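# Four arms remove an elastic band from tea caddies

## Task

Using the arm bases given in the scene frame (arm1 at x=+0.32, y=+0.46, z=+0.72 facing -125°; arm2 at x=-0.32, y=+0.46, z=+0.72 facing -55°; arm3 at x=-0.32, y=-0.46, z=+0.72 facing +55°; arm4 at x=+0.32, y=-0.46, z=+0.72 facing +125°, headings counter-clockwise from +x), get the elastic band off the tea caddies. Leave it lying flat on the table, far enough from the caddies and with no part of it crossing another part. Every caddy must still be upright and near its starting spot. Finish with all grippers open and the arms pulled away; nothing may count as done if it only stays put because a robot is holding it. Knocking anything out of the work area is a failure.

## Robot and tools

Robots: four identical i2rt Big YAM arms named arm1, arm2, arm3, arm4, each bolted to the table top at the positions listed in the task. Each has six revolute joints, a two-finger gripper, and a wrist camera. With joint1 and joint6 at zero and the hand level pointing forward, the wrist camera rides on top of the hand looking toward the fingertips. Reach is roughly 1.0 m from the joint1 axis. Joints move at different speeds, so the hand may sweep a wide, curved path between postures.

Frame: one shared scene frame, origin on the floor, +z up; the table top is near z=0.72 m. The hand point is halfway between the fingertips; its z axis runs along the fingers and the fingers close along its y axis. No tool prints foot or hand poses; you work only in joint space.

execute_actions: argument "actions" is a list holding one action or none. An action is an object keyed by arm name; each arm entry contains "joints", an object of absolute joint targets (not offsets) named joint1_rad to joint6_rad in radians and gripper_m in metres. Any subset may be given. Ranges: joint1_rad -2.879 to 2.879 (rotation about the base, positive counter-clockwise seen from above, 0 points along the base's facing); joint2_rad 0 to 3.141 (shoulder; 0 has the upper arm pointing back roughly level, increasing lifts it up then forward); joint3_rad 0 to 3.019 (elbow; 0 folded, increasing opens); joint4_rad -1.692 to 1.57 (hand pitch, positive tilts fingers up); joint5_rad -1.57 to 1.57 (sideways hand swing, positive toward the arm's right); joint6_rad -2.094 to 2.094 (hand roll, positive clockwise viewed from behind the hand); gripper_m 0 to 0.093 (fingertip gap). Tolerances for counting a joint as arrived: ±0.045, 0.14, 0.09, 0.055, 0.03, 0.035 rad and ±0.003 m. All named motions begin together and may finish at different moments; one action runs at most 15 s. Unknown keys or values outside range make the whole call rejected with no motion. Omitted joints or arms may keep driving toward earlier targets. Optional "cameras" picks images: any of arm1_cam_wrist, arm2_cam_wrist, arm3_cam_wrist, arm4_cam_wrist, cam_high, cam_low, or "all"; omitted or null gives all, [] gives none. An empty actions list just reports state and images.

wait: "seconds" from 0 to 10; commands nothing new and returns the same kind of report.

zoom_image: "camera" plus "region" [x0, y0, x1, y1] in pixels from the image's top-left, no larger than 504 by 504, applied to that camera's most recent full image. Wrist images are 504x504 fisheye; cam_high and cam_low are fixed room cameras with 672x504 images.

finished_scene: "scene" is the integer number of the current scene. It ends that scene irreversibly once the last command has been held, and reports success. A reply with no tool call ends everything.

Result lines: joint_positions gives each arm's current joint values. joint_status tells how each commanded motion of the last accepted action ended: reached, "off_target" (stopped short, may still push), "contact_stop" or "time_out" (target dropped, joint holds where it stopped; after a time_out it may keep a target no more than 0.375, 0.375, 0.113, 0.225, 0.075, 0.3 rad away for joints 1 to 6 and keep pushing, moving there if freed). "joint command not followed", usually with a cause line, means a self/inter-arm collision check blocked that arm's joint targets (its gripper target still runs); blocked joints show "not_followed" and the arm may retry them on later actions until given passable targets. on_its_own lists what joints are doing without a command in this call; "held at" is the held target, not the position. Joint torques list the drive output per arm joint, with per-arm offset, scale and noise, nonzero even in free air, so read them as rough hints. If a call reports a stop, remaining motion calls in the same reply are skipped.

Cautions: the arms do not halt on contact and can push hard. A hard squeeze between two arms fails everything; a hard collision may too. The collision check can react late and ignores fingers, gripper bodies and wrist cameras, and no line reports arm-to-arm contact. Objects touching robots are fine. Relieve a stuck joint by commanding its reported position; tiny changes near the current value may not move it. Sustained loads heat motors: a MOTOR HOT line appears from 85 °C, and at 100 °C an OVER-TEMPERATURE FAULT makes that arm and gripper go limp and fall, with unreached keys marked "limit_stop_at_motor_heat" (resend them later). Some heat persists between scenes. The simulation keeps running while you compose a reply, holding the last command. Avoid dropping or flinging the band, toppling or shoving caddies, slamming into the table, and anything leaving the work area. Shorter total robot motion is better.

Each tool is called after "Request:" as name(argument=value, ...) on one line, values as JSON.

## Session

Request:
execute_actions(actions=[])

Scene clock: 0.00 s.
Joint torques (N m, as the arm reports them, + toward a larger angle): no reading
arm1.joint_positions: joint1_rad=+0.011 joint2_rad=+0.434 joint3_rad=+1.474 joint4_rad=-1.532 joint5_rad=+0.014 joint6_rad=+0.016 gripper_m=+0.094
arm1.joint_status: not commanded
arm1.hand: x=+0.2534 y=+0.3703 z=+1.3765 quat_wxyz=(-0.239, -0.763, -0.387, +0.459) (m; scene frame)
arm2.joint_positions: joint1_rad=+0.007 joint2_rad=+0.429 joint3_rad=+1.469 joint4_rad=-1.544 joint5_rad=-0.012 joint6_rad=+0.016 gripper_m=+0.095
arm2.joint_status: not commanded
arm2.hand: x=-0.2461 y=+0.3735 z=+1.3491 quat_wxyz=(-0.457, -0.389, -0.768, +0.226) (m; scene frame)
arm3.joint_positions: joint1_rad=+0.010 joint2_rad=+0.424 joint3_rad=+1.478 joint4_rad=-1.536 joint5_rad=+0.005 joint6_rad=-0.008 gripper_m=+0.095
arm3.joint_status: not commanded
arm3.hand: x=-0.2545 y=-0.3681 z=+1.3493 quat_wxyz=(-0.462, +0.394, -0.760, -0.232) (m; scene frame)
arm4.joint_positions: joint1_rad=+0.011 joint2_rad=+0.422 joint3_rad=+1.481 joint4_rad=-1.534 joint5_rad=-0.010 joint6_rad=+0.010 gripper_m=+0.095
arm4.joint_status: not commanded
arm4.hand: x=+0.2526 y=-0.3765 z=+1.3841 quat_wxyz=(-0.241, +0.756, -0.394, -0.464) (m; scene frame)
pictures: arm1_cam_wrist, arm2_cam_wrist, arm3_cam_wrist, arm4_cam_wrist, cam_high, cam_low
Images, in order (width x height): arm1_cam_wrist 504x504, arm2_cam_wrist 504x504, arm3_cam_wrist 504x504, arm4_cam_wrist 504x504, cam_high 672x504, cam_low 672x504.

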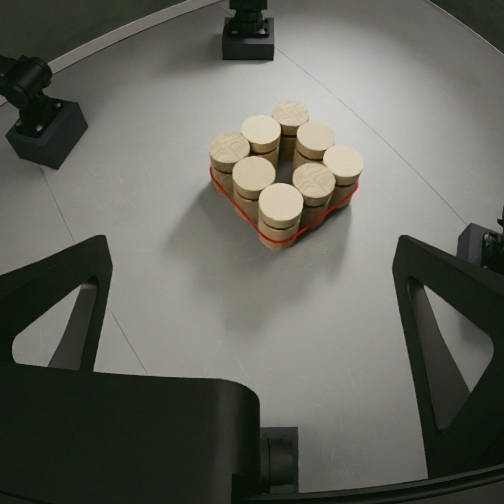

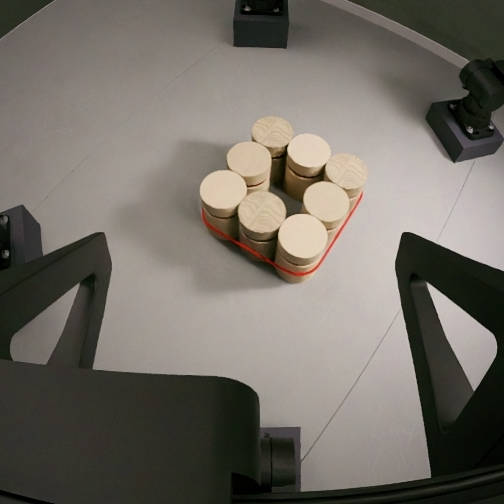

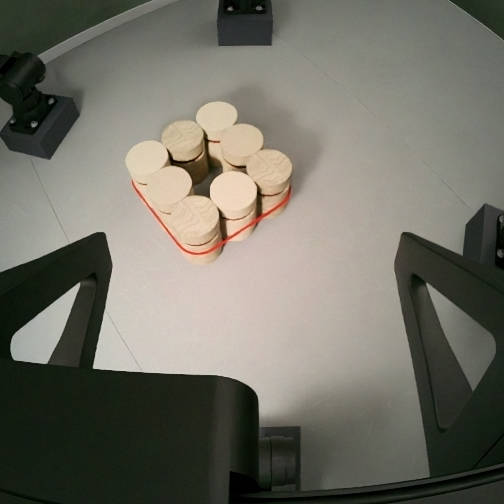

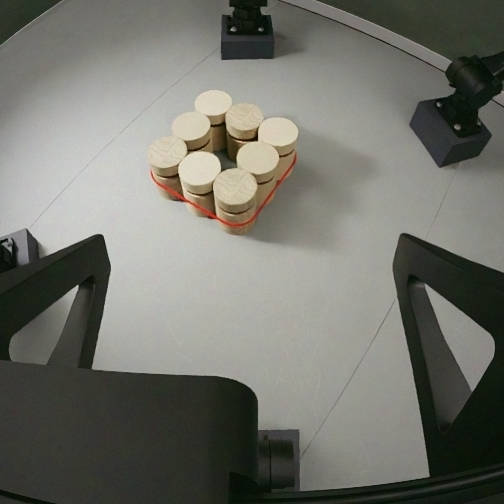

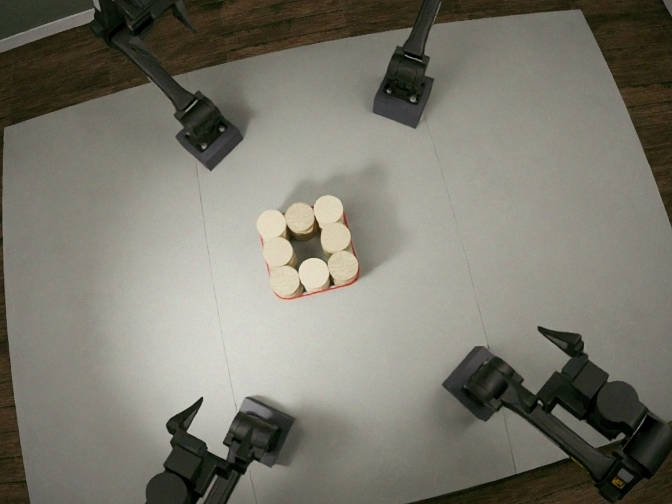

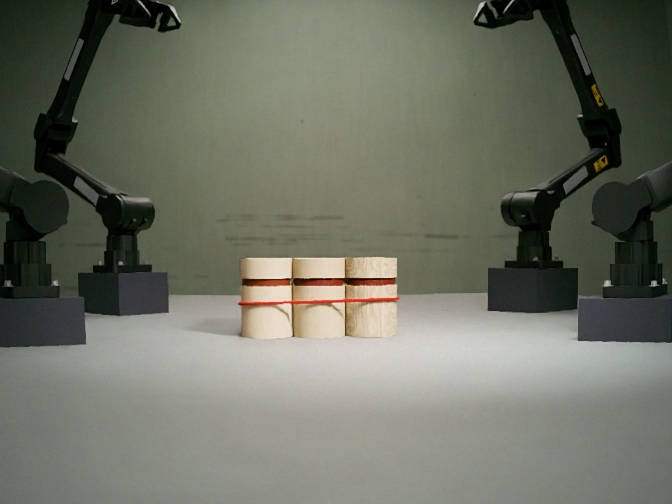

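Request:
execute_actions(actions=[{"arm1":{"joints":{"joint4_rad":-0.9}},"arm2":{"joints":{"joint3_rad":0.9}},"arm3":{"joints":{"joint2_rad":1.0}},"arm4":{"joints":{"joint5_rad":0.6}}}], cameras=["arm2_cam_wrist","arm3_cam_wrist","cam_low"])

Scene clock: 27.33 s.
Joint torques (N m, as the arm reports them, + toward a larger angle): arm1=[-0.33  7.76  8.35  2.54  0.01 -0.03] | arm2=[ 0.02  3.31 10.32  1.    0.07  0.03] | arm3=[-0.48 -6.44 12.21  1.63  0.13  0.04] | arm4=[-0.8   5.21  6.97  1.5   0.15 -0.03]
arm1.joint_positions: joint1_rad=+0.011 joint2_rad=+0.434 joint3_rad=+1.474 joint4_rad=-0.919 joint5_rad=+0.014 joint6_rad=+0.016 gripper_m=+0.094
arm1.joint_status: all done
arm1.hand: x=+0.2383 y=+0.3490 z=+1.5225 quat_wxyz=(-0.350, -0.590, -0.296, +0.665) (m; scene frame)
arm2.joint_positions: joint1_rad=+0.007 joint2_rad=+0.429 joint3_rad=+0.893 joint4_rad=-1.543 joint5_rad=-0.012 joint6_rad=+0.016 gripper_m=+0.095
arm2.joint_status: all done
arm2.hand: x=-0.2192 y=+0.3321 z=+1.0926 quat_wxyz=(-0.219, -0.441, -0.864, +0.108) (m; scene frame)
arm3.joint_positions: joint1_rad=+0.010 joint2_rad=+1.013 joint3_rad=+1.472 joint4_rad=-1.536 joint5_rad=+0.005 joint6_rad=-0.008 gripper_m=+0.095
arm3.joint_status: all done
arm3.hand: x=-0.1226 y=-0.1841 z=+1.2230 quat_wxyz=(-0.218, +0.447, -0.861, -0.107) (m; scene frame)
arm4.joint_positions: joint1_rad=+0.011 joint2_rad=+0.422 joint3_rad=+1.481 joint4_rad=-1.534 joint5_rad=+0.597 joint6_rad=+0.010 gripper_m=+0.095
arm4.joint_status: all done
arm4.hand: x=+0.3484 y=-0.3423 z=+1.3987 quat_wxyz=(-0.457, +0.648, -0.514, -0.328) (m; scene frame)
pictures: arm2_cam_wrist, arm3_cam_wrist, cam_low
Images, in order (width x height): arm2_cam_wrist 504x504, arm3_cam_wrist 504x504, cam_low 672x504.

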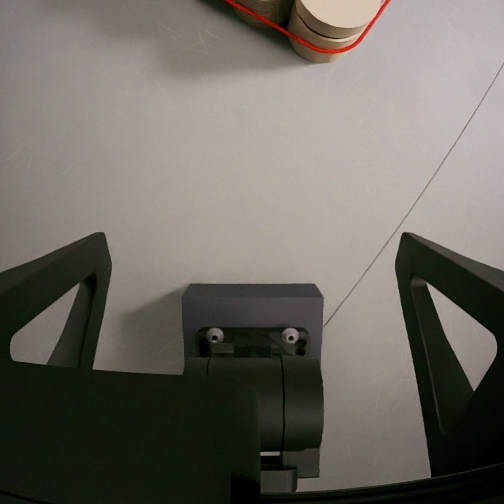

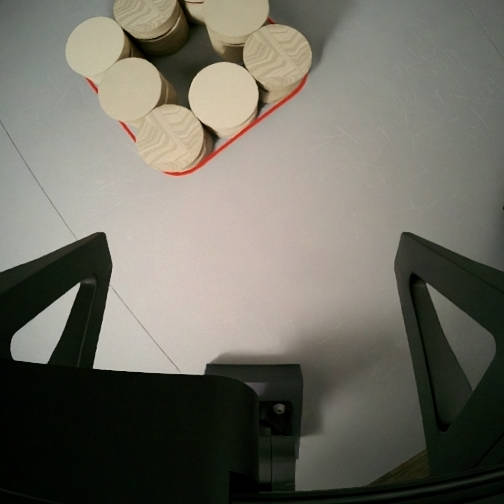

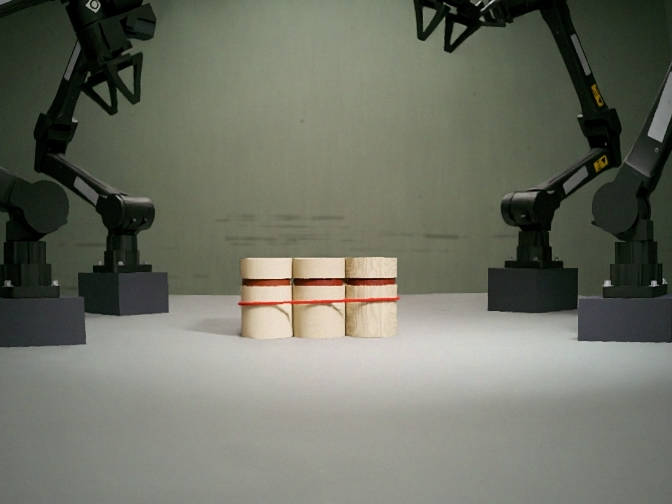

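Request:
execute_actions(actions=[{"arm1":{"joints":{"joint1_rad":0.35,"joint2_rad":1.712,"joint3_rad":0.841,"joint4_rad":-0.361,"joint5_rad":0.723,"joint6_rad":-0.489,"gripper_m":0.035}},"arm2":{"joints":{"joint1_rad":0.315,"joint2_rad":1.251,"joint3_rad":0.377,"joint4_rad":-0.092,"joint5_rad":0.537,"joint6_rad":-0.934,"gripper_m":0.035}},"arm3":{"joints":{"joint1_rad":0.725,"joint2_rad":1.751,"joint3_rad":1.022,"joint4_rad":-0.842,"joint5_rad":0.785,"joint6_rad":0,"gripper_m":0.035}},"arm4":{"joints":{"joint1_rad":0.461,"joint2_rad":1.692,"joint3_rad":0.774,"joint4_rad":-0.147,"joint5_rad":0.63,"joint6_rad":-0.754,"gripper_m":0.035}}}])

Scene clock: 61.70 s.
Joint torques (N m, as the arm reports them, + toward a larger angle): arm1=[ -0.05 -10.15   8.58   1.19   0.45  -0.07] | arm2=[ 0.45 -2.72  8.19  1.5   0.47 -0.01] | arm3=[ -0.17 -14.43   7.9    1.15   0.76   0.17] | arm4=[-1.35 -9.57  5.61  1.2   0.24 -0.07]
arm1.joint_positions: joint1_rad=+0.347 joint2_rad=+1.709 joint3_rad=+0.823 joint4_rad=-0.374 joint5_rad=+0.720 joint6_rad=-0.478 gripper_m=+0.035
arm1.joint_status: all done
arm1.hand: x=+0.0917 y=+0.0615 z=+0.8219 quat_wxyz=(+0.260, -0.625, -0.682, +0.276) (m; scene frame)
arm2.joint_positions: joint1_rad=+0.310 joint2_rad=+1.241 joint3_rad=+0.366 joint4_rad=-0.105 joint5_rad=+0.533 joint6_rad=-0.926 gripper_m=+0.035
arm2.joint_status: all done
arm2.hand: x=-0.1037 y=+0.1935 z=+0.8219 quat_wxyz=(-0.019, +0.061, -0.923, +0.380) (m; scene frame)
arm3.joint_positions: joint1_rad=+0.723 joint2_rad=+1.749 joint3_rad=+1.012 joint4_rad=-0.858 joint5_rad=+0.782 joint6_rad=-0.006 gripper_m=+0.035
arm3.joint_status: all done
arm3.hand: x=-0.2391 y=-0.0163 z=+0.8204 quat_wxyz=(-0.272, +0.689, -0.617, +0.267) (m; scene frame)
arm4.joint_positions: joint1_rad=+0.465 joint2_rad=+1.689 joint3_rad=+0.770 joint4_rad=-0.162 joint5_rad=+0.628 joint6_rad=-0.746 gripper_m=+0.035
arm4.joint_status: all done
arm4.hand: x=-0.0373 y=-0.1442 z=+0.8231 quat_wxyz=(-0.383, +0.923, +0.036, -0.007) (m; scene frame)
pictures: arm1_cam_wrist, arm2_cam_wrist, arm3_cam_wrist, arm4_cam_wrist, cam_high, cam_low
Images, in order (width x height): arm1_cam_wrist 504x504, arm2_cam_wrist 504x504, arm3_cam_wrist 504x504, arm4_cam_wrist 504x504, cam_high 672x504, cam_low 672x504.

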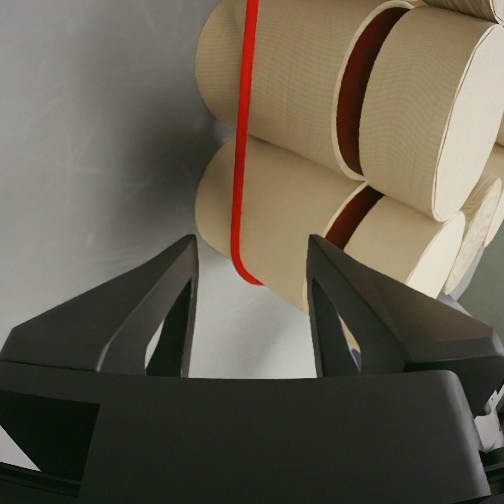

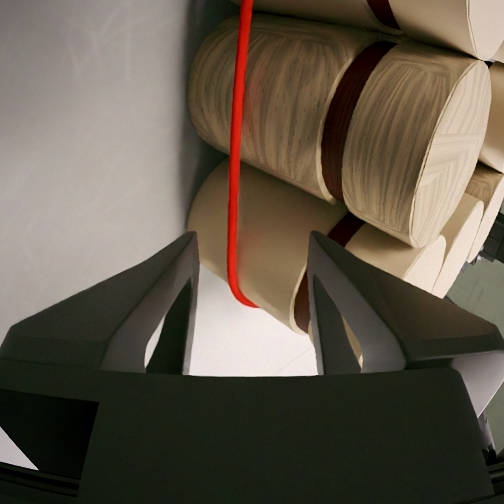

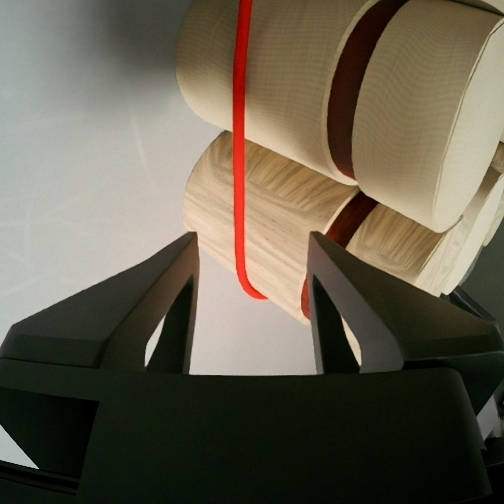

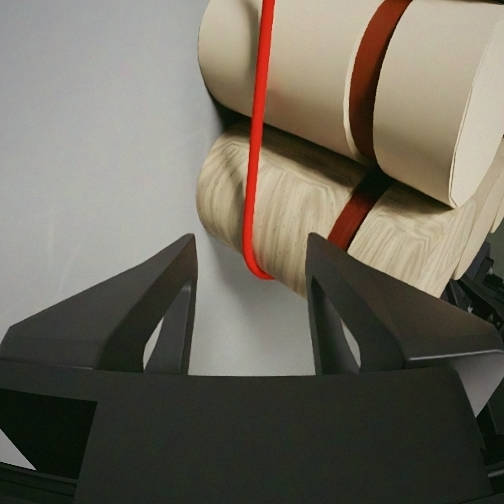

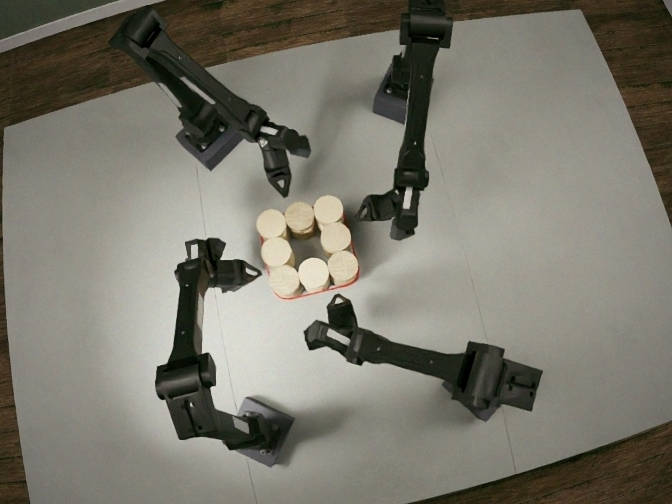

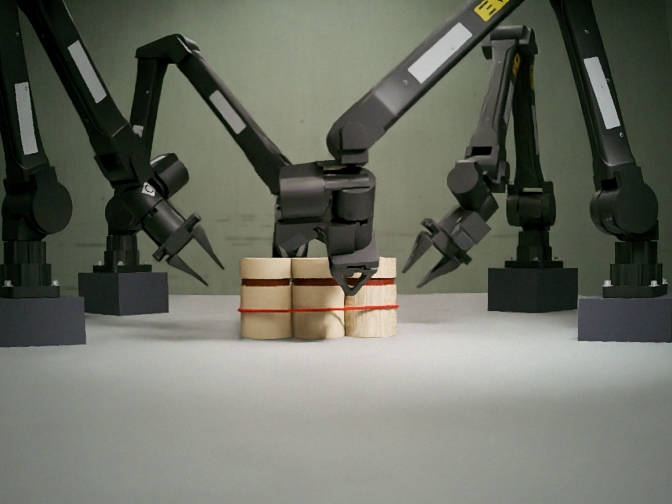

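Request:
zoom_image(camera="cam_low", region=[160, 210, 480, 360])

Request:
zoom_image(camera="cam_high", region=[210, 160, 410, 340])

Region (160, 210, 480, 360) of cam_low's 672x504 image, scaled by 1.575, with more detail than that image has; it fills the top 236 rows of this view, and the rest is white.

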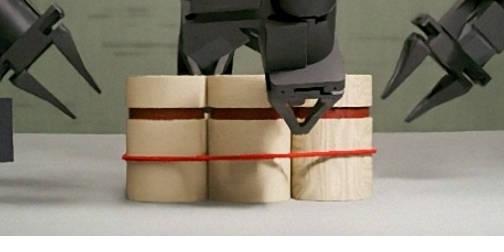

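Region (210, 160, 410, 340) of cam_high's 672x504 image, scaled by 2.520, with more detail than that image has; it fills the top 454 rows of this view, and the rest is white.

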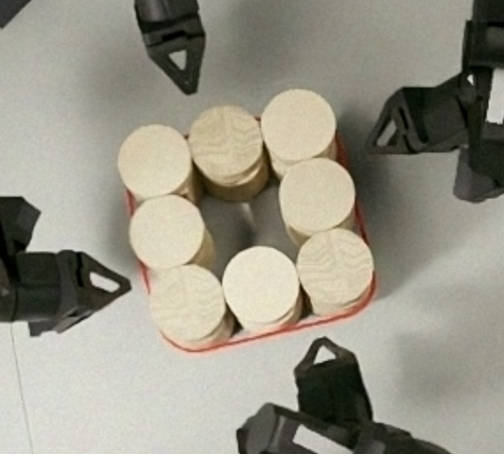

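Request:
execute_actions(actions=[{"arm1":{"joints":{"joint1_rad":0.252,"joint2_rad":1.862,"joint3_rad":0.864,"joint4_rad":-0.234,"gripper_m":0.028}},"arm2":{"joints":{"joint1_rad":0.205,"joint2_rad":1.484,"joint3_rad":0.392,"joint4_rad":0.126,"gripper_m":0.028}},"arm3":{"joints":{"joint1_rad":0.653,"joint2_rad":1.859,"joint3_rad":1.04,"joint4_rad":-0.752,"gripper_m":0.028}},"arm4":{"joints":{"joint1_rad":0.382,"joint2_rad":1.874,"joint3_rad":0.867,"joint4_rad":-0.058,"gripper_m":0.028}}}])

Scene clock: 89.83 s.
Joint torques (N m, as the arm reports them, + toward a larger angle): arm1=[ -0.12 -11.27   7.79   1.16   0.48  -0.05] | arm2=[-0.18 -4.62  7.5   1.56  0.46  0.08] | arm3=[ -0.65 -15.84   8.61   1.14   0.73   0.17] | arm4=[ -1.05 -11.43   6.43   0.99   0.27  -0.05]
arm1.joint_positions: joint1_rad=+0.250 joint2_rad=+1.863 joint3_rad=+0.844 joint4_rad=-0.247 joint5_rad=+0.720 joint6_rad=-0.479 gripper_m=+0.028
arm1.joint_status: all done
arm1.hand: x=+0.0498 y=+0.0738 z=+0.7694 quat_wxyz=(+0.274, -0.657, -0.653, +0.260) (m; scene frame)
arm2.joint_positions: joint1_rad=+0.206 joint2_rad=+1.477 joint3_rad=+0.366 joint4_rad=+0.112 joint5_rad=+0.534 joint6_rad=-0.926 gripper_m=+0.028
arm2.joint_status: all done
arm2.hand: x=-0.1243 y=+0.1642 z=+0.7741 quat_wxyz=(+0.007, +0.016, -0.927, +0.375) (m; scene frame)
arm3.joint_positions: joint1_rad=+0.656 joint2_rad=+1.863 joint3_rad=+1.013 joint4_rad=-0.767 joint5_rad=+0.783 joint6_rad=-0.006 gripper_m=+0.028
arm3.joint_status: all done
arm3.hand: x=-0.2099 y=-0.0179 z=+0.7729 quat_wxyz=(-0.256, +0.670, -0.636, +0.283) (m; scene frame)
arm4.joint_positions: joint1_rad=+0.383 joint2_rad=+1.878 joint3_rad=+0.845 joint4_rad=-0.067 joint5_rad=+0.627 joint6_rad=-0.747 gripper_m=+0.028
arm4.joint_status: all done
arm4.hand: x=-0.0327 y=-0.1001 z=+0.7697 quat_wxyz=(-0.378, +0.926, +0.001, +0.016) (m; scene frame)
pictures: arm1_cam_wrist, arm2_cam_wrist, arm3_cam_wrist, arm4_cam_wrist, cam_high, cam_low
Images, in order (width x height): arm1_cam_wrist 504x504, arm2_cam_wrist 504x504, arm3_cam_wrist 504x504, arm4_cam_wrist 504x504, cam_high 672x504, cam_low 672x504.

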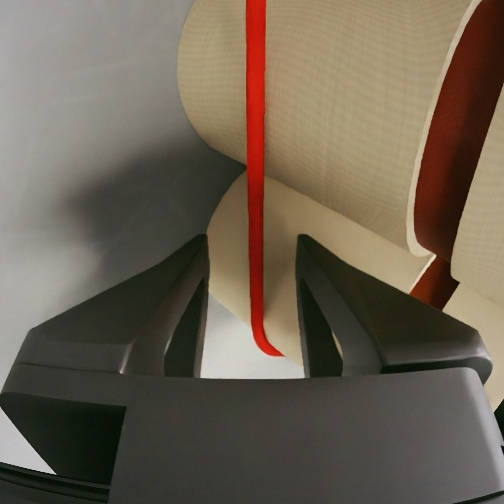

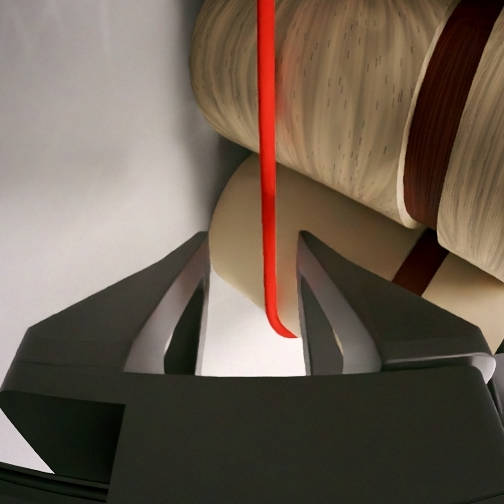

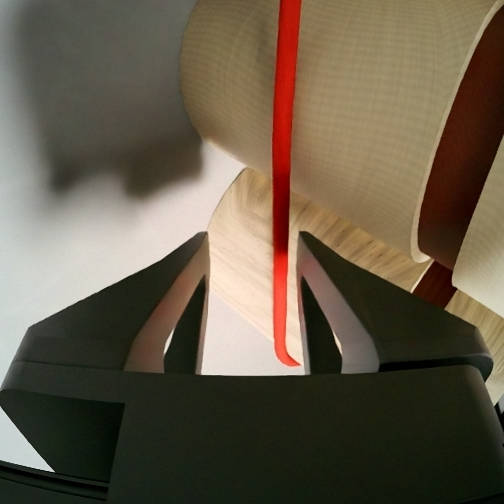

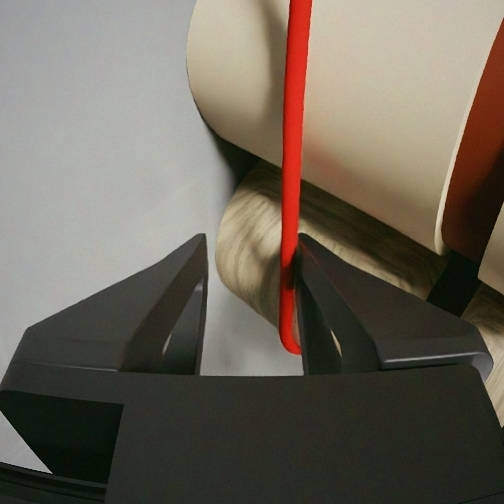

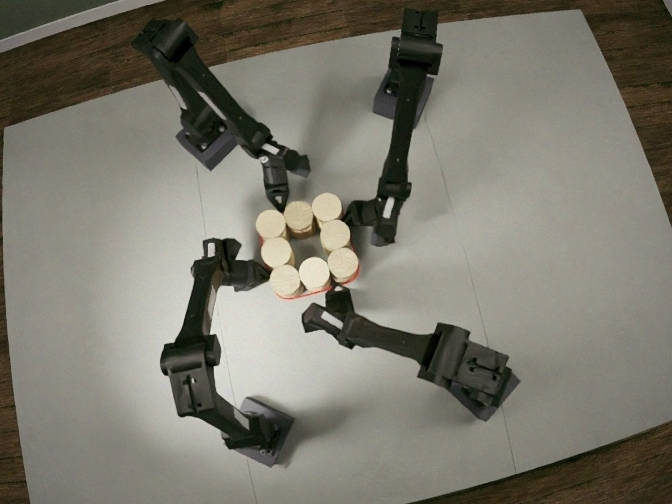

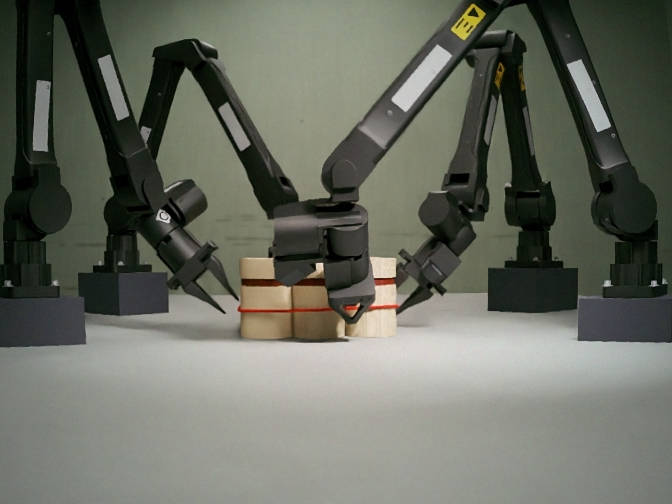

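Request:
zoom_image(camera="cam_low", region=[190, 250, 450, 350])

Request:
zoom_image(camera="cam_high", region=[230, 180, 390, 320])

Region (190, 250, 450, 350) of cam_low's 672x504 image, scaled by 1.938, with more detail than that image has; it fills the top 194 rows of this view, and the rest is white.

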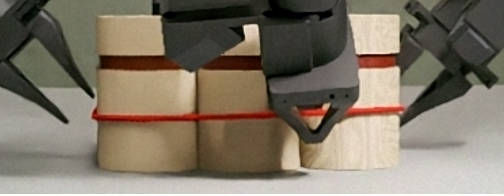

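Region (230, 180, 390, 320) of cam_high's 672x504 image, scaled by 3.150, with more detail than that image has; it fills the top 441 rows of this view, and the rest is white.

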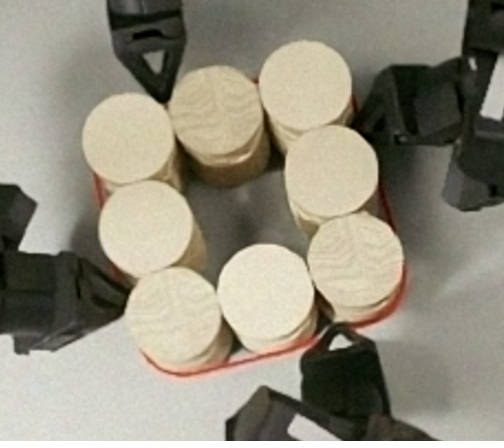

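Request:
execute_actions(actions=[{"arm1":{"joints":{"joint1_rad":0.236,"joint2_rad":1.891,"joint3_rad":0.886}},"arm2":{"joints":{"joint1_rad":0.175,"joint2_rad":1.568,"joint3_rad":0.448}},"arm3":{"joints":{"joint1_rad":0.623,"joint2_rad":1.888,"joint3_rad":1.079}},"arm4":{"joints":{"joint1_rad":0.366,"joint2_rad":1.898,"joint3_rad":0.916,"gripper_m":0.033}}}])

Scene clock: 113.57 s.
Joint torques (N m, as the arm reports them, + toward a larger angle): arm1=[ -1.03 -10.04   8.55   1.19   0.47  -0.06] | arm2=[-0.77 -5.08  7.34  1.43  0.39  0.04] | arm3=[ -1.76 -14.53   9.9    1.15   0.76   0.16] | arm4=[ -2.13 -10.93   8.07   1.04   0.28  -0.05]
arm1.joint_positions: joint1_rad=+0.247 joint2_rad=+1.872 joint3_rad=+0.858 joint4_rad=-0.247 joint5_rad=+0.720 joint6_rad=-0.479 gripper_m=+0.028
arm1.joint_status: all done
arm1.hand: x=+0.0463 y=+0.0693 z=+0.7693 quat_wxyz=(+0.273, -0.658, -0.651, +0.262) (m; scene frame)
arm2.joint_positions: joint1_rad=+0.181 joint2_rad=+1.555 joint3_rad=+0.423 joint4_rad=+0.114 joint5_rad=+0.535 joint6_rad=-0.928 gripper_m=+0.028
arm2.joint_status: all done
arm2.hand: x=-0.1185 y=+0.1462 z=+0.7649 quat_wxyz=(+0.019, +0.007, -0.929, +0.369) (m; scene frame)
arm3.joint_positions: joint1_rad=+0.638 joint2_rad=+1.873 joint3_rad=+1.039 joint4_rad=-0.767 joint5_rad=+0.782 joint6_rad=-0.006 gripper_m=+0.028
arm3.joint_status: all done
arm3.hand: x=-0.2020 y=-0.0092 z=+0.7747 quat_wxyz=(-0.259, +0.663, -0.644, +0.281) (m; scene frame)
arm4.joint_positions: joint1_rad=+0.379 joint2_rad=+1.886 joint3_rad=+0.876 joint4_rad=-0.067 joint5_rad=+0.627 joint6_rad=-0.747 gripper_m=+0.033
arm4.joint_status: all done
arm4.hand: x=-0.0434 y=-0.0909 z=+0.7751 quat_wxyz=(-0.384, +0.923, -0.004, +0.007) (m; scene frame)
pictures: arm1_cam_wrist, arm2_cam_wrist, arm3_cam_wrist, arm4_cam_wrist, cam_high, cam_low
Images, in order (width x height): arm1_cam_wrist 504x504, arm2_cam_wrist 504x504, arm3_cam_wrist 504x504, arm4_cam_wrist 504x504, cam_high 672x504, cam_low 672x504.

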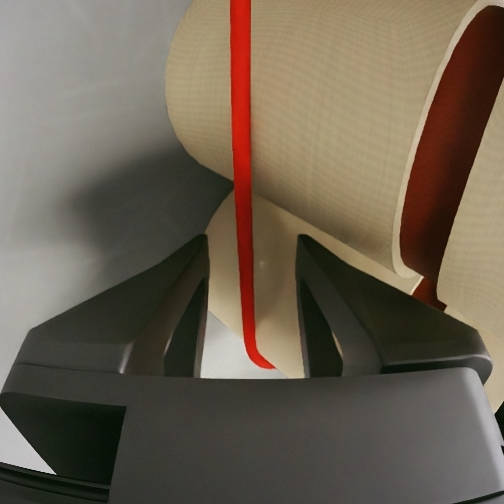

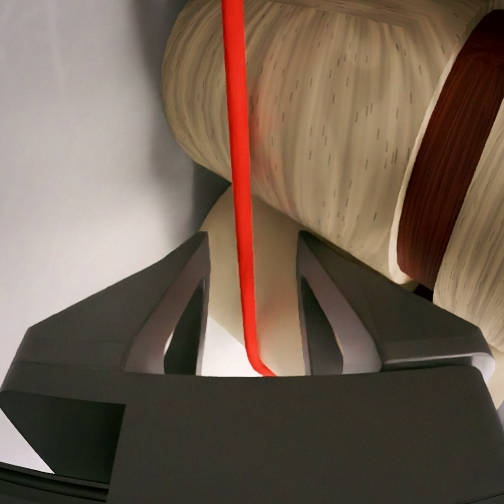

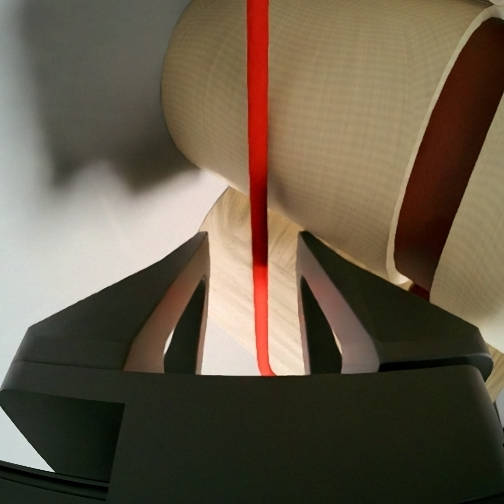

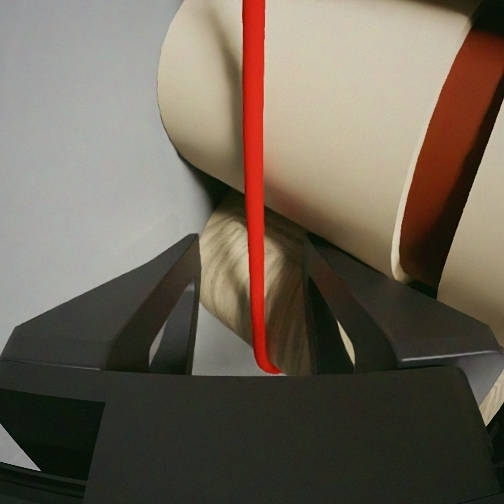

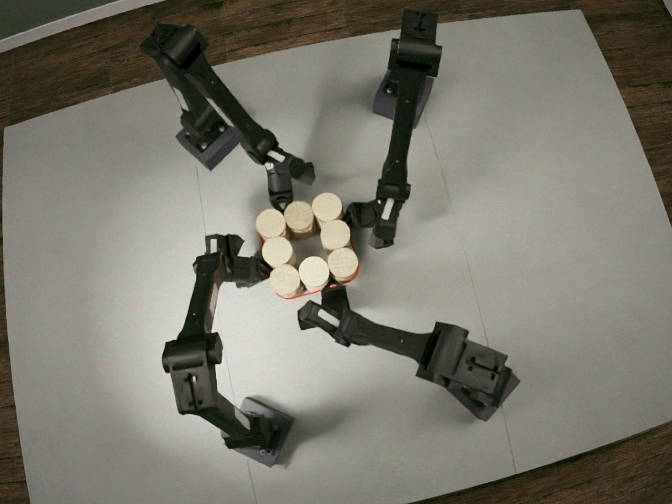

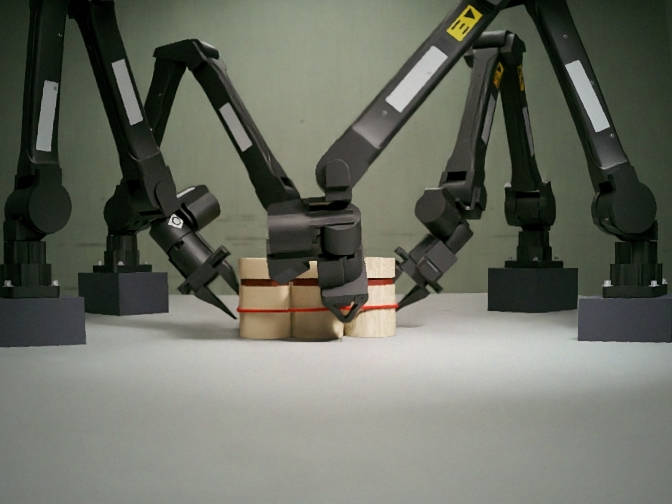

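Request:
execute_actions(actions=[{"arm1":{"joints":{"joint1_rad":0.219,"joint2_rad":1.914,"gripper_m":0.018}},"arm2":{"joints":{"joint2_rad":1.58,"gripper_m":0.018}},"arm3":{"joints":{"joint1_rad":0.608,"joint2_rad":1.906,"joint3_rad":1.087,"gripper_m":0.018}},"arm4":{"joints":{"joint1_rad":0.347,"joint2_rad":1.92,"joint3_rad":0.93,"gripper_m":0.018}}}], cameras=[])

Request:
execute_actions(actions=[{"arm1":{"joints":{"gripper_m":0}},"arm2":{"joints":{"gripper_m":0}},"arm3":{"joints":{"gripper_m":0}},"arm4":{"joints":{"gripper_m":0}}}])

Scene clock: 121.23 s.
Joint torques (N m, as the arm reports them, + toward a larger angle): arm1=[ -2.05 -10.36   8.17   1.08   0.47  -0.06] | arm2=[-0.89 -4.84  7.32  1.37  0.39  0.01] | arm3=[ -1.74 -14.43   9.77   1.13   0.78   0.17] | arm4=[ -1.83 -10.41   7.91   1.06   0.28  -0.05]
arm1.joint_positions: joint1_rad=+0.233 joint2_rad=+1.897 joint3_rad=+0.860 joint4_rad=-0.245 joint5_rad=+0.720 joint6_rad=-0.479 gripper_m=+0.018
arm1.joint_status: all done
arm1.hand: x=+0.0421 y=+0.0760 z=+0.7589 quat_wxyz=(+0.279, -0.661, -0.650, +0.251) (m; scene frame)
arm2.joint_positions: joint1_rad=+0.181 joint2_rad=+1.562 joint3_rad=+0.423 joint4_rad=+0.114 joint5_rad=+0.535 joint6_rad=-0.928 gripper_m=+0.018
arm2.joint_status: all done
arm2.hand: x=-0.1193 y=+0.1469 z=+0.7626 quat_wxyz=(+0.022, +0.008, -0.930, +0.367) (m; scene frame)
arm3.joint_positions: joint1_rad=+0.624 joint2_rad=+1.891 joint3_rad=+1.047 joint4_rad=-0.767 joint5_rad=+0.782 joint6_rad=-0.006 gripper_m=+0.018
arm3.joint_status: all done
arm3.hand: x=-0.1958 y=-0.0092 z=+0.7691 quat_wxyz=(-0.254, +0.659, -0.648, +0.285) (m; scene frame)
arm4.joint_positions: joint1_rad=+0.362 joint2_rad=+1.901 joint3_rad=+0.892 joint4_rad=-0.067 joint5_rad=+0.627 joint6_rad=-0.748 gripper_m=+0.018
arm4.joint_status: all done
arm4.hand: x=-0.0415 y=-0.0813 z=+0.7728 quat_wxyz=(-0.384, +0.923, -0.012, +0.010) (m; scene frame)
pictures: none
No camera images: the call's "cameras" was empty. Leave "cameras" out to get every camera's image.

Scene clock: 121.70 s.
Joint torques (N m, as the arm reports them, + toward a larger angle): arm1=[ -0.95 -10.57   8.12   1.06   0.45  -0.06] | arm2=[-1.13 -4.76  7.1   1.36  0.44 -0.02] | arm3=[ -1.91 -14.38   9.61   1.1    0.74   0.17] | arm4=[ -2.18 -10.35   7.87   1.06   0.27  -0.05]
arm1.joint_positions: joint1_rad=+0.229 joint2_rad=+1.897 joint3_rad=+0.860 joint4_rad=-0.245 joint5_rad=+0.720 joint6_rad=-0.480 gripper_m=+0.003
arm1.joint_status: all done
arm1.hand: x=+0.0404 y=+0.0771 z=+0.7590 quat_wxyz=(+0.280, -0.662, -0.648, +0.251) (m; scene frame)
arm2.joint_positions: joint1_rad=+0.181 joint2_rad=+1.562 joint3_rad=+0.423 joint4_rad=+0.114 joint5_rad=+0.535 joint6_rad=-0.928 gripper_m=+0.003
arm2.joint_status: all done
arm2.hand: x=-0.1193 y=+0.1469 z=+0.7626 quat_wxyz=(+0.022, +0.008, -0.930, +0.367) (m; scene frame)
arm3.joint_positions: joint1_rad=+0.623 joint2_rad=+1.891 joint3_rad=+1.049 joint4_rad=-0.767 joint5_rad=+0.783 joint6_rad=-0.006 gripper_m=+0.003
arm3.joint_status: all done
arm3.hand: x=-0.1952 y=-0.0084 z=+0.7696 quat_wxyz=(-0.254, +0.659, -0.648, +0.285) (m; scene frame)
arm4.joint_positions: joint1_rad=+0.357 joint2_rad=+1.902 joint3_rad=+0.892 joint4_rad=-0.067 joint5_rad=+0.627 joint6_rad=-0.748 gripper_m=+0.003
arm4.joint_status: all done
arm4.hand: x=-0.0397 y=-0.0799 z=+0.7723 quat_wxyz=(-0.384, +0.923, -0.014, +0.011) (m; scene frame)
pictures: arm1_cam_wrist, arm2_cam_wrist, arm3_cam_wrist, arm4_cam_wrist, cam_high, cam_low
Images, in order (width x height): arm1_cam_wrist 504x504, arm2_cam_wrist 504x504, arm3_cam_wrist 504x504, arm4_cam_wrist 504x504, cam_high 672x504, cam_low 672x504.

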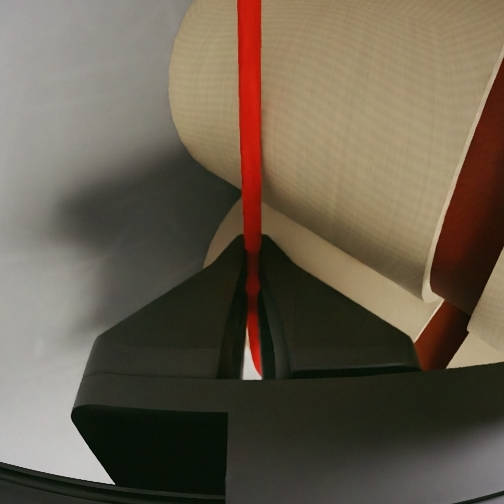

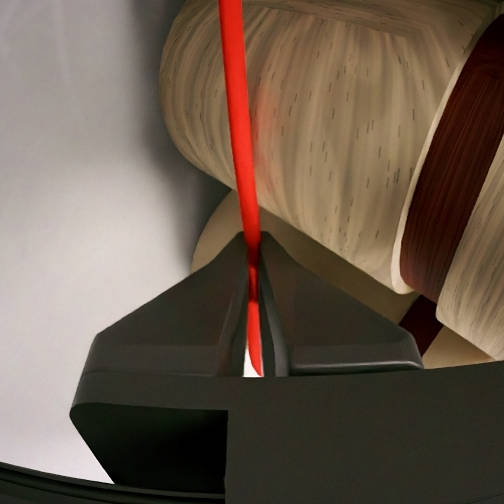

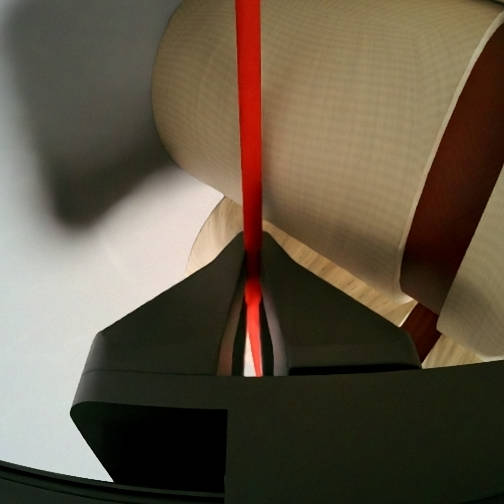

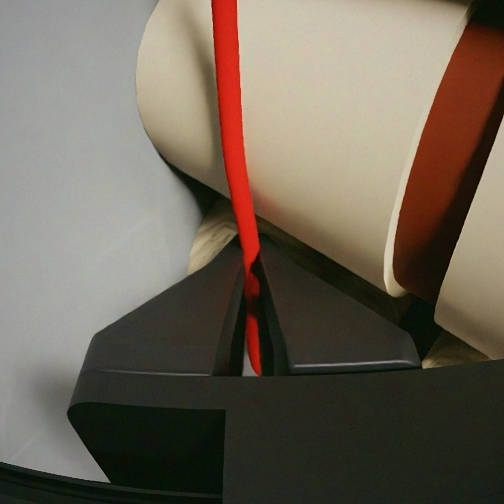

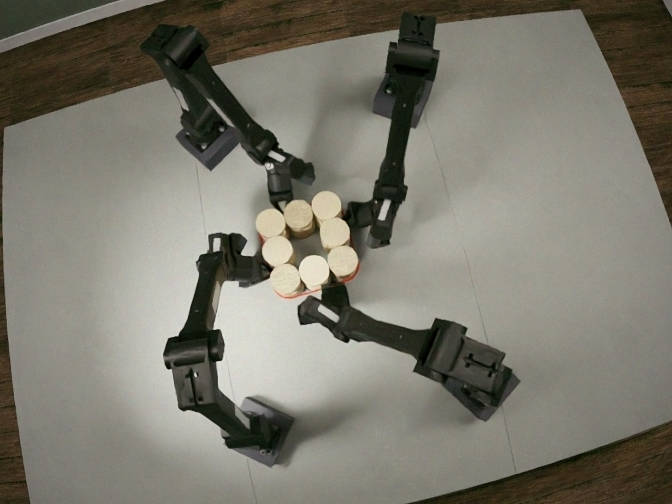

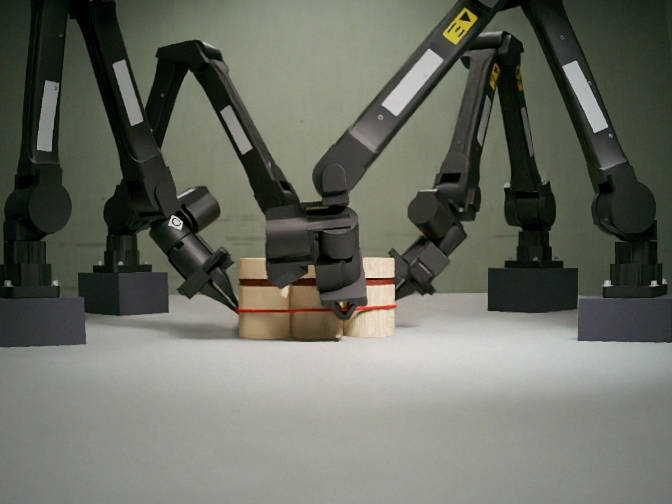

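Request:
execute_actions(actions=[{"arm1":{"joints":{"joint1_rad":0.29,"joint2_rad":1.784,"joint3_rad":0.738,"joint4_rad":-0.186}},"arm2":{"joints":{"joint1_rad":0.24,"joint2_rad":1.402,"joint3_rad":0.285,"joint4_rad":0.151}},"arm3":{"joints":{"joint1_rad":0.713,"joint2_rad":1.814,"joint3_rad":0.944,"joint4_rad":-0.701}},"arm4":{"joints":{"joint1_rad":0.39,"joint2_rad":1.822,"joint3_rad":0.759,"joint4_rad":-0.002}}}], cameras=["cam_high","cam_low"])

Request:
zoom_image(camera="cam_high", region=[210, 160, 410, 340])

Scene clock: 137.00 s.
Joint torques (N m, as the arm reports them, + toward a larger angle): arm1=[  0.17 -10.76   4.85   0.7    0.24  -0.05] | arm2=[-0.79 -4.29  4.5   0.96  0.38  0.03] | arm3=[  0.69 -17.05   5.32   0.75   0.16   0.17] | arm4=[ -0.44 -10.81   3.13   0.6    0.2   -0.04]
arm1.joint_positions: joint1_rad=+0.285 joint2_rad=+1.793 joint3_rad=+0.747 joint4_rad=-0.187 joint5_rad=+0.726 joint6_rad=-0.481 gripper_m=+0.003
arm1.joint_status: all done
arm1.hand: x=+0.0713 y=+0.0907 z=+0.7783 quat_wxyz=(+0.266, -0.647, -0.657, +0.280) (m; scene frame)
arm2.joint_positions: joint1_rad=+0.234 joint2_rad=+1.405 joint3_rad=+0.298 joint4_rad=+0.152 joint5_rad=+0.536 joint6_rad=-0.928 gripper_m=+0.003
arm2.joint_status: all done
arm2.hand: x=-0.1303 y=+0.1813 z=+0.7819 quat_wxyz=(-0.012, +0.023, -0.921, +0.390) (m; scene frame)
arm3.joint_positions: joint1_rad=+0.701 joint2_rad=+1.835 joint3_rad=+0.951 joint4_rad=-0.706 joint5_rad=+0.795 joint6_rad=-0.006 gripper_m=+0.003
arm3.joint_status: all done
arm3.hand: x=-0.2270 y=-0.0276 z=+0.7706 quat_wxyz=(-0.275, +0.679, -0.623, +0.273) (m; scene frame)
arm4.joint_positions: joint1_rad=+0.384 joint2_rad=+1.832 joint3_rad=+0.779 joint4_rad=+0.000 joint5_rad=+0.629 joint6_rad=-0.749 gripper_m=+0.003
arm4.joint_status: all done
arm4.hand: x=-0.0218 y=-0.1080 z=+0.7787 quat_wxyz=(-0.391, +0.921, -0.005, -0.002) (m; scene frame)
pictures: cam_high, cam_low
Images, in order (width x height): cam_high 672x504, cam_low 672x504.

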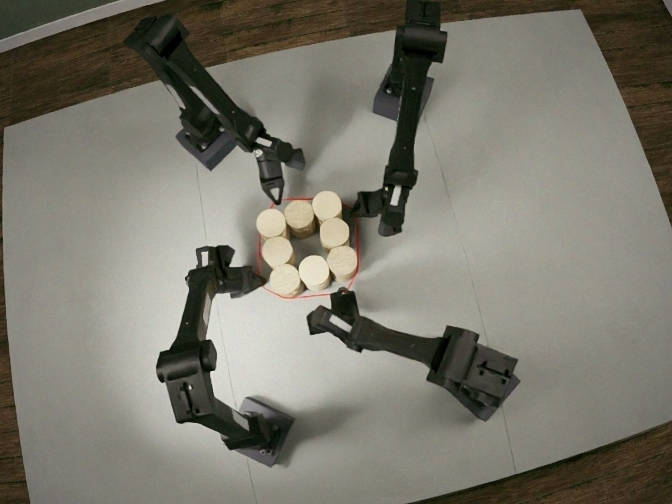

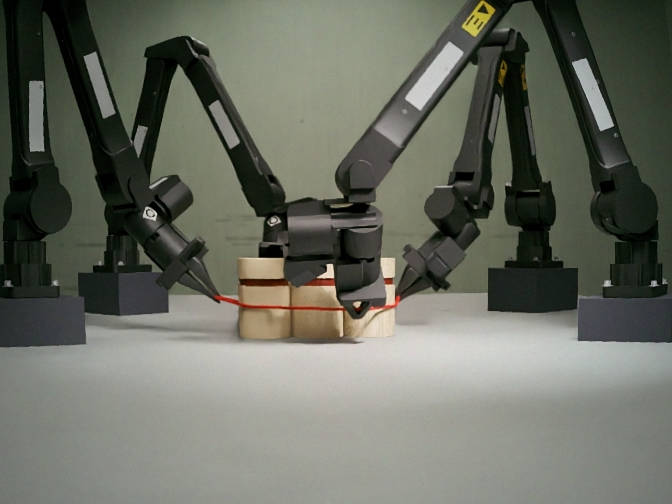

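Region (210, 160, 410, 340) of cam_high's 672x504 image, scaled by 2.520, with more detail than that image has; it fills the top 454 rows of this view, and the rest is white.

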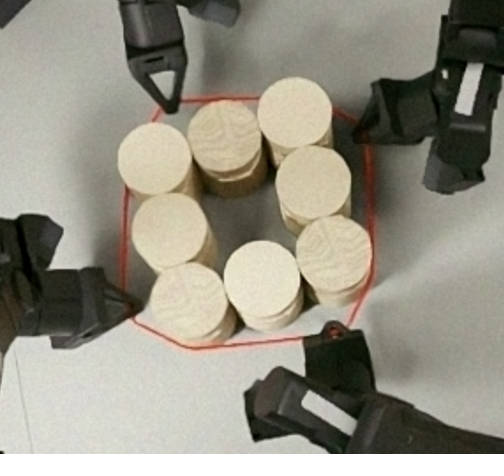

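Request:
execute_actions(actions=[{"arm1":{"joints":{"joint1_rad":0.21,"joint2_rad":1.655,"joint3_rad":0.525,"joint4_rad":-0.118}},"arm2":{"joints":{"joint1_rad":0.068,"joint2_rad":1.285,"joint3_rad":0.165,"joint4_rad":0.142}},"arm3":{"joints":{"joint1_rad":0.74,"joint2_rad":1.655,"joint3_rad":0.71,"joint4_rad":-0.627}},"arm4":{"joints":{"joint1_rad":0.288,"joint2_rad":1.725,"joint3_rad":0.585,"joint4_rad":0.058}}}], cameras=["cam_high","cam_low"])

Request:
zoom_image(camera="cam_high", region=[210, 160, 410, 340])

Scene clock: 144.90 s.
Joint torques (N m, as the arm reports them, + toward a larger angle): arm1=[ 0.52 -6.78  1.26 -0.69  0.33  0.02] | arm2=[-1.4  -1.39  1.82 -0.39  0.72  0.08] | arm3=[  3.03 -11.39   2.66   0.06  -0.41   0.16] | arm4=[-1.13 -7.81 -0.08 -0.57  0.5   0.03]
arm1.joint_positions: joint1_rad=+0.202 joint2_rad=+1.641 joint3_rad=+0.575 joint4_rad=-0.081 joint5_rad=+0.724 joint6_rad=-0.487 gripper_m=+0.003
arm1.joint_status: all done
arm1.hand: x=+0.0605 y=+0.1546 z=+0.7986 quat_wxyz=(+0.261, -0.678, -0.617, +0.303) (m; scene frame)
arm2.joint_positions: joint1_rad=+0.083 joint2_rad=+1.275 joint3_rad=+0.216 joint4_rad=+0.173 joint5_rad=+0.526 joint6_rad=-0.933 gripper_m=+0.003
arm2.joint_status: all done
arm2.hand: x=-0.1867 y=+0.1728 z=+0.7970 quat_wxyz=(-0.008, -0.052, -0.910, +0.410) (m; scene frame)
arm3.joint_positions: joint1_rad=+0.701 joint2_rad=+1.652 joint3_rad=+0.748 joint4_rad=-0.611 joint5_rad=+0.808 joint6_rad=-0.006 gripper_m=+0.003
arm3.joint_status: all done
arm3.hand: x=-0.2214 y=-0.0850 z=+0.7919 quat_wxyz=(-0.303, +0.667, -0.632, +0.251) (m; scene frame)
arm4.joint_positions: joint1_rad=+0.290 joint2_rad=+1.710 joint3_rad=+0.647 joint4_rad=+0.091 joint5_rad=+0.619 joint6_rad=-0.756 gripper_m=+0.003
arm4.joint_status: all done
arm4.hand: x=+0.0362 y=-0.0990 z=+0.8031 quat_wxyz=(-0.409, +0.911, -0.056, -0.016) (m; scene frame)
pictures: cam_high, cam_low
Images, in order (width x height): cam_high 672x504, cam_low 672x504.

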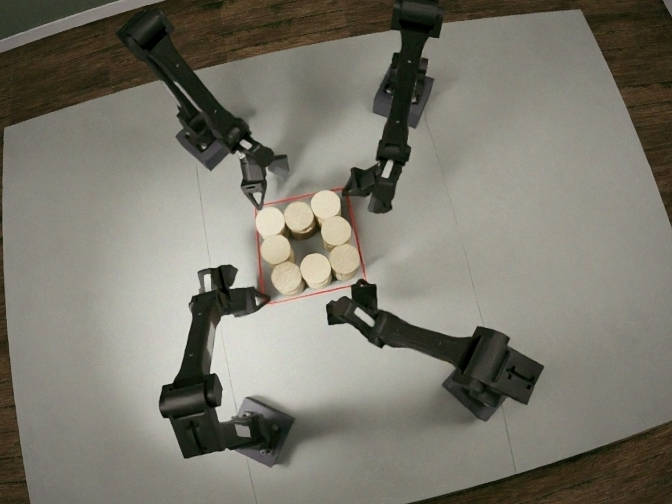

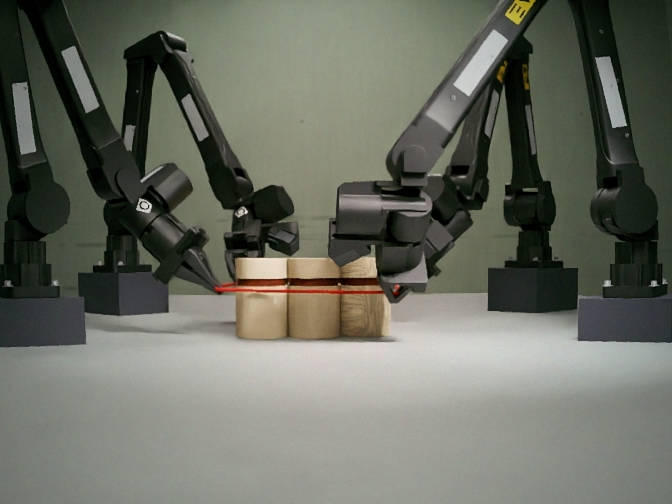

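Region (210, 160, 410, 340) of cam_high's 672x504 image, scaled by 2.520, with more detail than that image has; it fills the top 454 rows of this view, and the rest is white.

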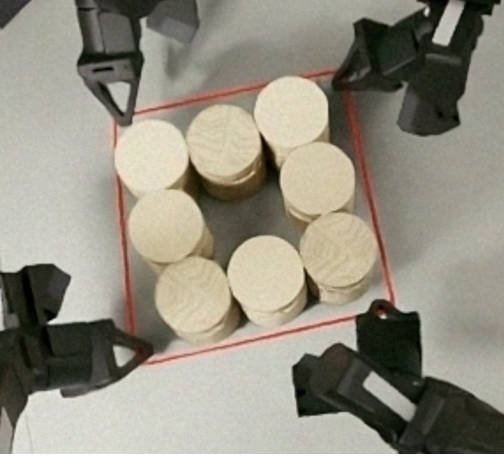

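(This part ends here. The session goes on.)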